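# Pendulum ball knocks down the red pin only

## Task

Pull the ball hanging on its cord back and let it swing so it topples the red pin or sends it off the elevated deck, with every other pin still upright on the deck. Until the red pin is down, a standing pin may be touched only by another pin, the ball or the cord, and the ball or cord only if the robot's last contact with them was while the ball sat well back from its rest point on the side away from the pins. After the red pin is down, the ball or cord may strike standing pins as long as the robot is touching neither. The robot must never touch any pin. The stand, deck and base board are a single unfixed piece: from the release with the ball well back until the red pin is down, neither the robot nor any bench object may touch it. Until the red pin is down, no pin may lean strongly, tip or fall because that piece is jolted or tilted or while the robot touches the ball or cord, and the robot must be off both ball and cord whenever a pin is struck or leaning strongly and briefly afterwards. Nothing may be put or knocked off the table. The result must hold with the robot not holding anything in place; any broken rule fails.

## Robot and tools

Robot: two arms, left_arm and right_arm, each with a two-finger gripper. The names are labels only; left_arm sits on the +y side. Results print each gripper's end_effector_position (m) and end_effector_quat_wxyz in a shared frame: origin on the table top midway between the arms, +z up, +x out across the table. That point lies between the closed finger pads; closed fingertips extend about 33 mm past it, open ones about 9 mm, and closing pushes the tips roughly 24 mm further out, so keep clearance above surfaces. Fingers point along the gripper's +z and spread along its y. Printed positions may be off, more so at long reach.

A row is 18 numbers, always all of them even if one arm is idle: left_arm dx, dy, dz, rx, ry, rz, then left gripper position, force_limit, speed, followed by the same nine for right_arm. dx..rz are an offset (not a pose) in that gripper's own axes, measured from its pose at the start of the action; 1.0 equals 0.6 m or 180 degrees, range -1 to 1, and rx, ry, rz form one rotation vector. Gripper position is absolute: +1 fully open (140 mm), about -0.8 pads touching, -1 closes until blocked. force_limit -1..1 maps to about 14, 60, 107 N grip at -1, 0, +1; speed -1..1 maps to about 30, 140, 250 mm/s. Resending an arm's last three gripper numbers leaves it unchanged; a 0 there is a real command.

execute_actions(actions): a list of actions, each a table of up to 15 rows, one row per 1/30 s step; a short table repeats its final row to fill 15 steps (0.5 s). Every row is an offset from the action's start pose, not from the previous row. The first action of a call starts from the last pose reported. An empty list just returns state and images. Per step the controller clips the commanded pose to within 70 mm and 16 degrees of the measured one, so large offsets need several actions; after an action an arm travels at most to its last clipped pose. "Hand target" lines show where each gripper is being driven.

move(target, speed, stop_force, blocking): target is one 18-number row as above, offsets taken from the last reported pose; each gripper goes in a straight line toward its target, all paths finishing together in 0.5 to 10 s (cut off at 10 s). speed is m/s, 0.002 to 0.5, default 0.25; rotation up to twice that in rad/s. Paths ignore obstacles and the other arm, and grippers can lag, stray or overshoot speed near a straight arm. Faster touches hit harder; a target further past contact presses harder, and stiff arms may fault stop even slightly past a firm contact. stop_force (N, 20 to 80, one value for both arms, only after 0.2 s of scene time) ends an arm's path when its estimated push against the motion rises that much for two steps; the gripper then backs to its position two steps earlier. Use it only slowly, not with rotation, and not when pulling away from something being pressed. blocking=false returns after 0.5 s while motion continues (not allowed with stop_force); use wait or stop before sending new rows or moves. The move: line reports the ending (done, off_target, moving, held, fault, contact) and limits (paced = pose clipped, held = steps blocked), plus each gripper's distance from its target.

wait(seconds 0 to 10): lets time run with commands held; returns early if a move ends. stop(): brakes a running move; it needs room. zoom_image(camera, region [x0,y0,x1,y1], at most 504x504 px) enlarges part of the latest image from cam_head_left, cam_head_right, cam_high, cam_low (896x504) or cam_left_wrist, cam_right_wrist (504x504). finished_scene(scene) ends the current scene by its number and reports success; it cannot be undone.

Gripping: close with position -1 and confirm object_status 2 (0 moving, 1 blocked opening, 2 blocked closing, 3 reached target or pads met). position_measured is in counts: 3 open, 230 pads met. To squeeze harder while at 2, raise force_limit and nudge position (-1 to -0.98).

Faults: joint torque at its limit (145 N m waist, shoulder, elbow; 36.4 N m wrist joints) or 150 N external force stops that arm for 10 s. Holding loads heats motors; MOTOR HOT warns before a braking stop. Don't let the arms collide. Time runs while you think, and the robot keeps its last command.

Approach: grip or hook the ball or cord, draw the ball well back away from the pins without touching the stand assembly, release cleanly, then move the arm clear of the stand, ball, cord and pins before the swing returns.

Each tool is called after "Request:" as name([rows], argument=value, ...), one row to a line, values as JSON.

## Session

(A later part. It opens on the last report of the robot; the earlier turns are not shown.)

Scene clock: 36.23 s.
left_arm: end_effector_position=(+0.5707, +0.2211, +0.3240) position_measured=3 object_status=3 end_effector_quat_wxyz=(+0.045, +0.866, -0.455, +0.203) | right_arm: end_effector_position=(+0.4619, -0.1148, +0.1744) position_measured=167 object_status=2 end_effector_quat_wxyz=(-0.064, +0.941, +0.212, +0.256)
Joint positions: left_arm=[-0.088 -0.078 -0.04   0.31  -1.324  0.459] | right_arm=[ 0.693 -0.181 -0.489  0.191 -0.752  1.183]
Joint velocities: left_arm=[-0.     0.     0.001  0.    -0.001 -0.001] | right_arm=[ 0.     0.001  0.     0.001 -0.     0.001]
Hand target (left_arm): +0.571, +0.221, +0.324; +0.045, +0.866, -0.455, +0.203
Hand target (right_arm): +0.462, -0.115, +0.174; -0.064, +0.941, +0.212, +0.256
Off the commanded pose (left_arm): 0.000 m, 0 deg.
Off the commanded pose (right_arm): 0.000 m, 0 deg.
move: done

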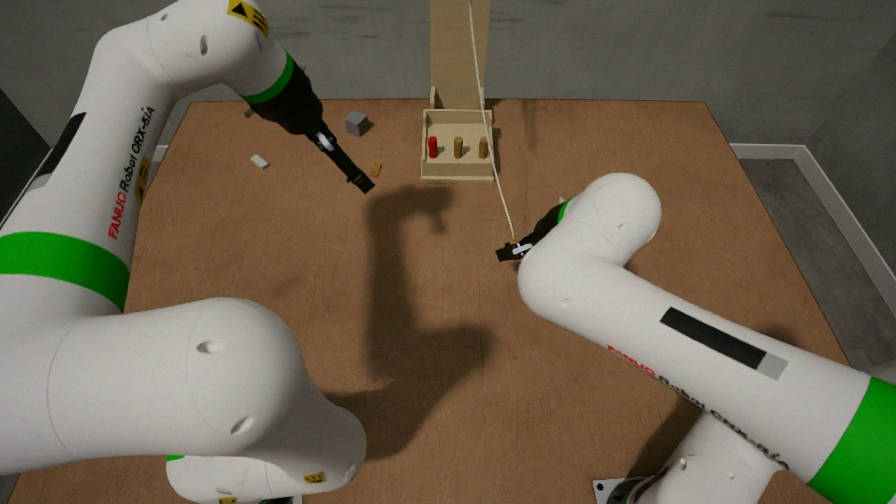

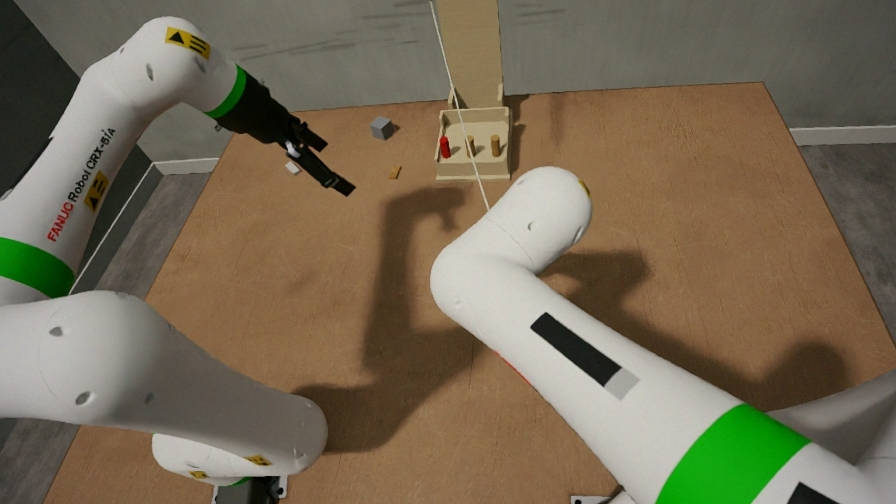

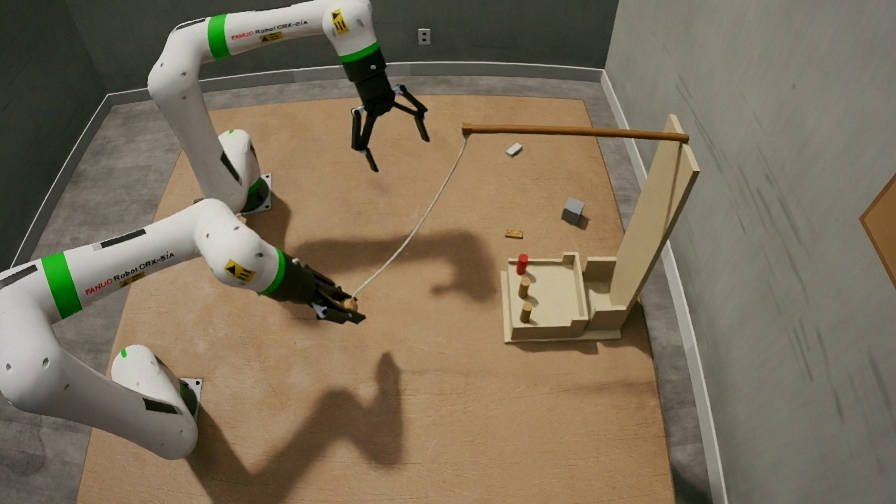

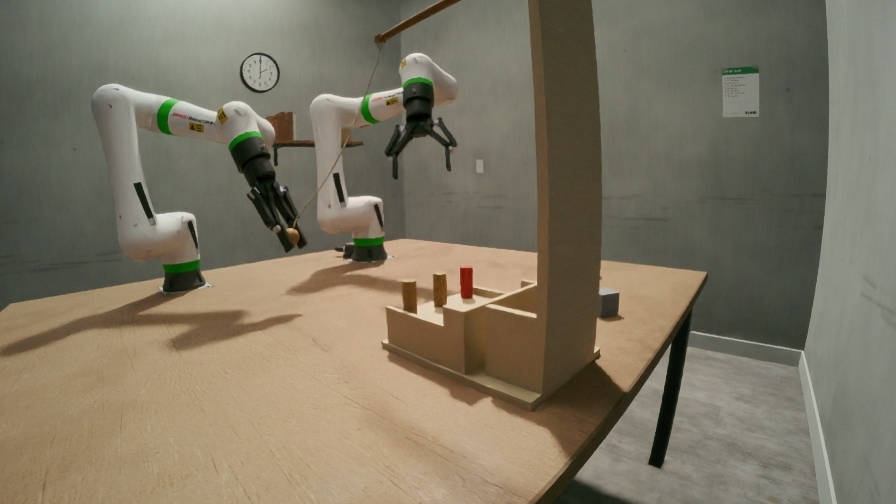

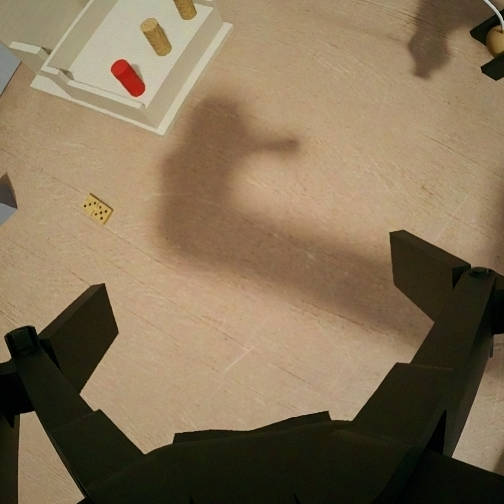

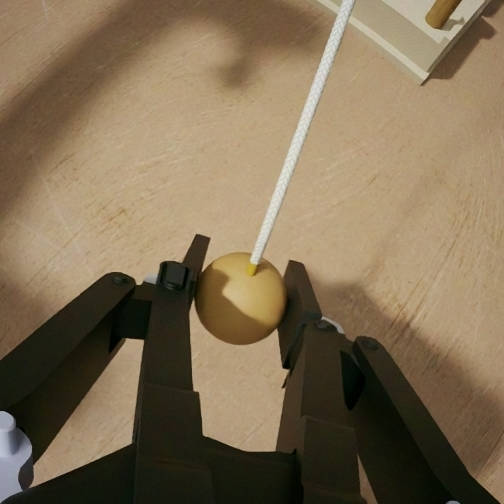

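Request:
execute_actions([
  [[0,0,0,0,0,0,1,0,0,-0.004,0,0.007,0,0,0,-1,-1,0]],
  [[0,0,0,0,0,0,1,0,0,0,0,0,0,0,0,1,-1,1]],
  [[0,0,0,0,0,0,1,0,0,0,0,-0.1,0,0,0,1,-1,1]],
  [[0,0,0,0,0,0,1,0,0,0,0,-0.05,0,0,0,1,-1,1]],
])

Request:
wait(seconds=8)

Scene clock: 41.40 s.
left_arm: end_effector_position=(+0.5707, +0.2211, +0.3240) position_measured=3 object_status=3 end_effector_quat_wxyz=(+0.045, +0.866, -0.455, +0.203) | right_arm: end_effector_position=(+0.4209, -0.1355, +0.2470) position_measured=3 object_status=3 end_effector_quat_wxyz=(-0.064, +0.941, +0.211, +0.256)
Joint positions: left_arm=[-0.088 -0.078 -0.04   0.31  -1.324  0.459] | right_arm=[ 0.733 -0.338 -0.434  0.182 -0.968  1.184]
Joint velocities: left_arm=[ 0.    -0.     0.001  0.     0.    -0.002] | right_arm=[ 0.     0.     0.    -0.003 -0.     0.   ]
Hand target (left_arm): +0.571, +0.221, +0.324; +0.045, +0.866, -0.455, +0.203
Hand target (right_arm): +0.421, -0.135, +0.247; -0.064, +0.941, +0.211, +0.256
Off the commanded pose (left_arm): 0.000 m, 0 deg.
Off the commanded pose (right_arm): 0.000 m, 0 deg.

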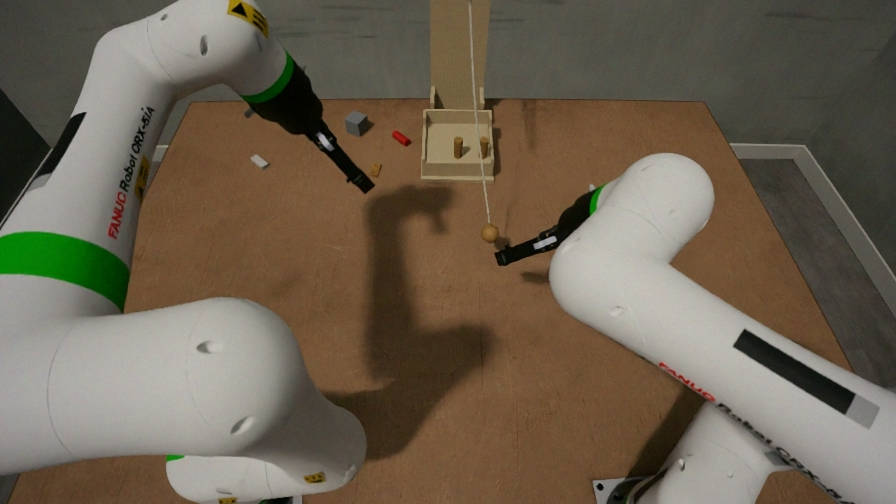

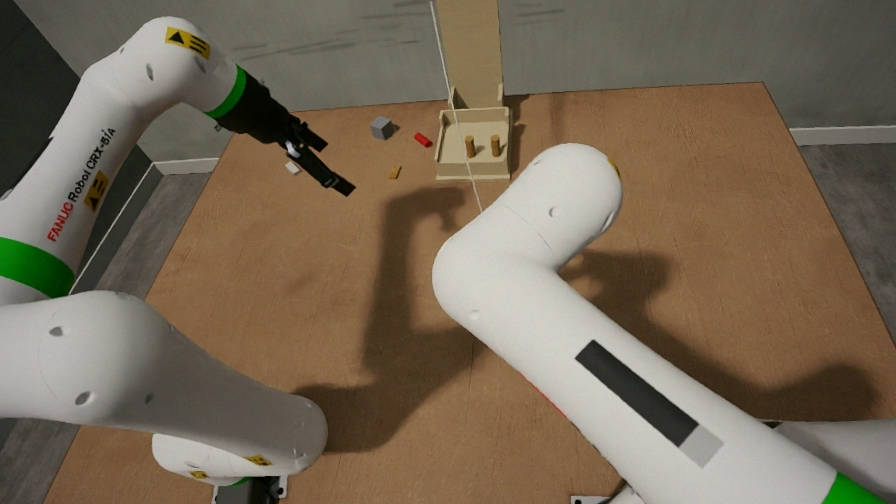

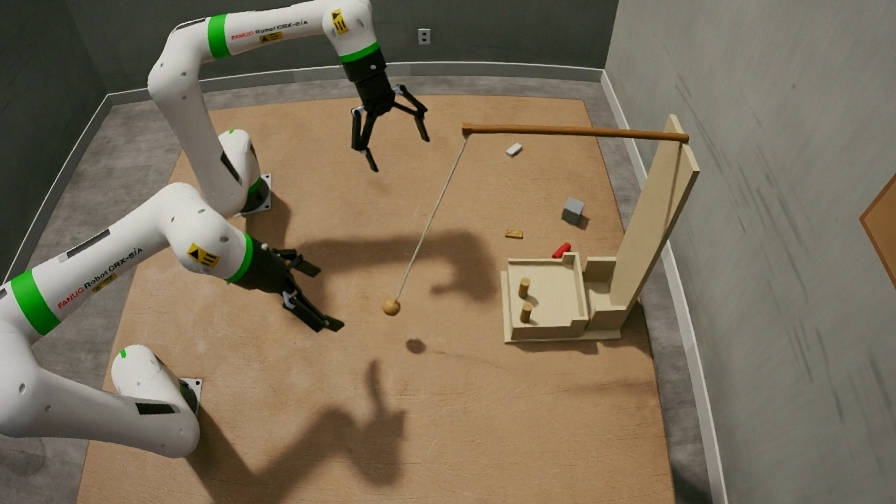

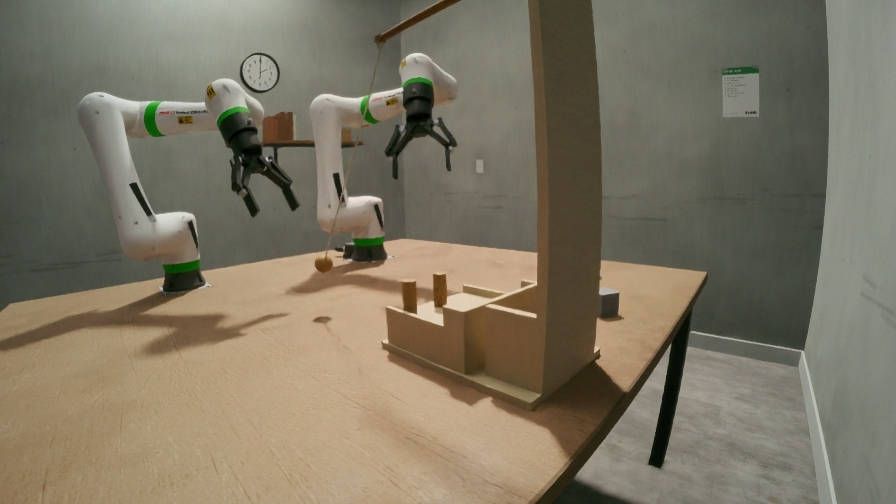

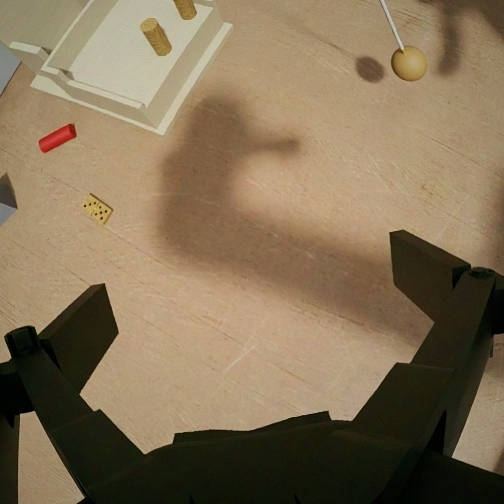

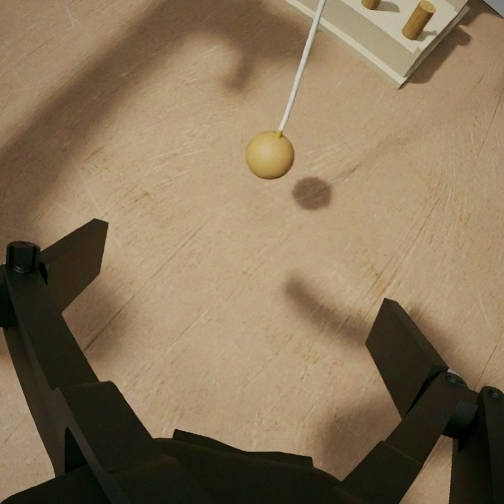

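Scene clock: 49.40 s.
left_arm: end_effector_position=(+0.5707, +0.2211, +0.3240) position_measured=3 object_status=3 end_effector_quat_wxyz=(+0.045, +0.866, -0.455, +0.203) | right_arm: end_effector_position=(+0.4210, -0.1355, +0.2471) position_measured=3 object_status=3 end_effector_quat_wxyz=(-0.064, +0.941, +0.211, +0.256)
Joint positions: left_arm=[-0.088 -0.078 -0.04   0.31  -1.324  0.459] | right_arm=[ 0.733 -0.338 -0.434  0.182 -0.968  1.184]
Joint velocities: left_arm=[-0.     0.     0.001  0.001  0.    -0.   ] | right_arm=[-0.    -0.001 -0.001  0.    -0.     0.   ]
Hand target (left_arm): +0.571, +0.221, +0.324; +0.045, +0.866, -0.455, +0.203
Hand target (right_arm): +0.421, -0.135, +0.247; -0.064, +0.941, +0.211, +0.256
Off the commanded pose (left_arm): 0.000 m, 0 deg.
Off the commanded pose (right_arm): 0.000 m, 0 deg.
wait: 8.00 s; at rest by 0.17 s

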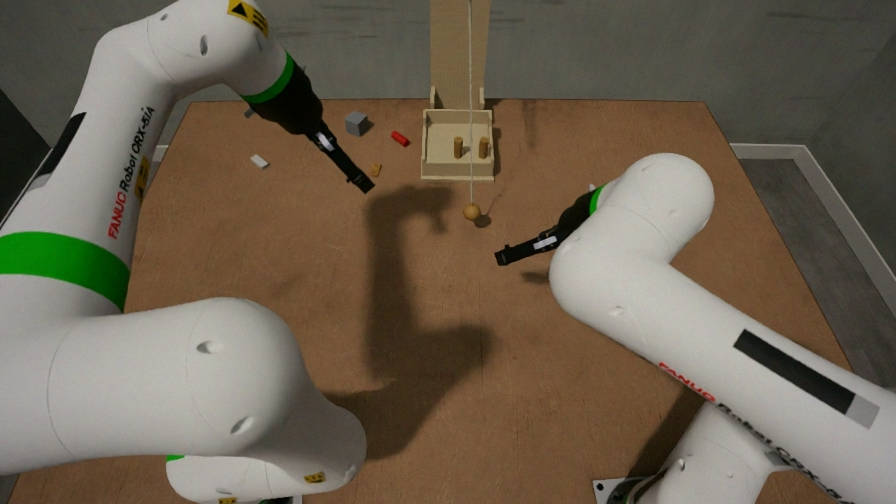

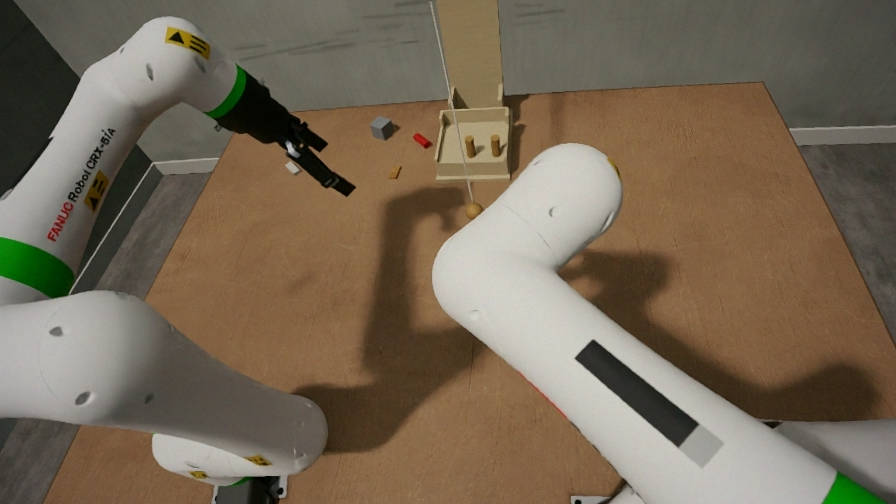

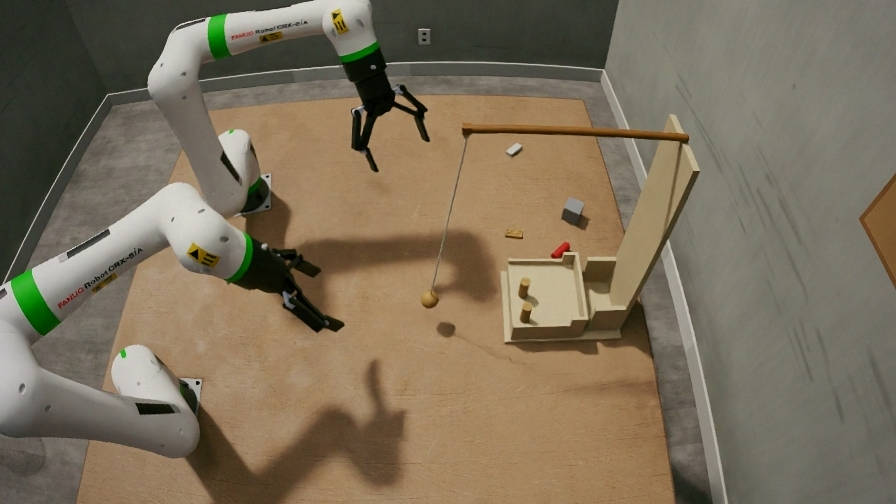

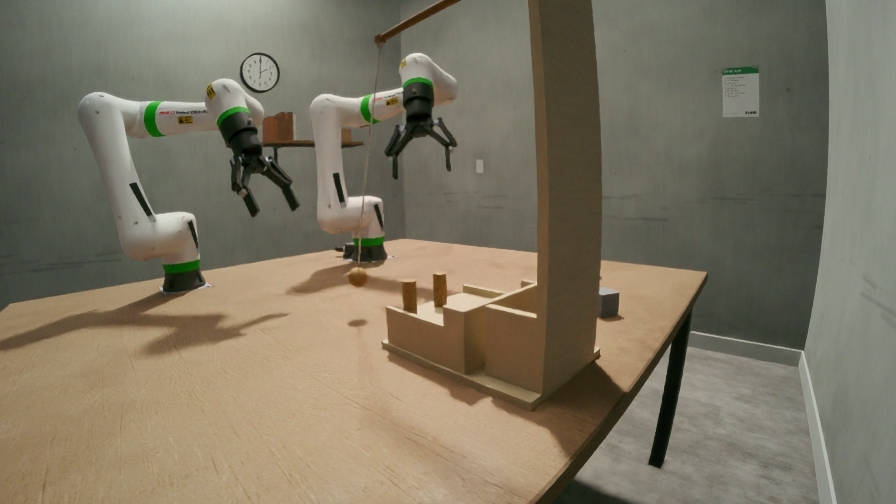

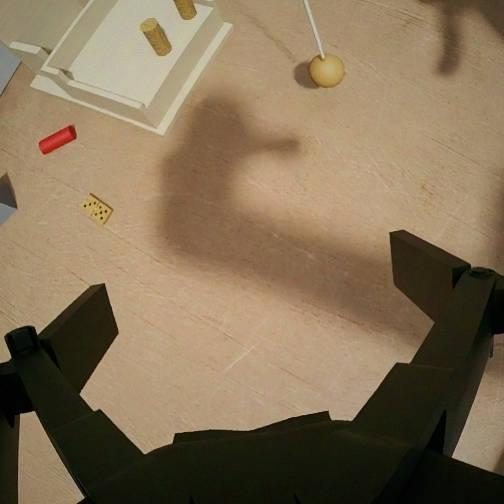

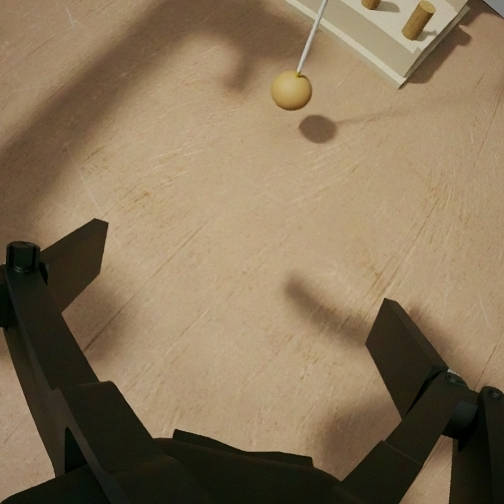

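Request:
finished_scene(scene=1)

The scene is finished: the task was done.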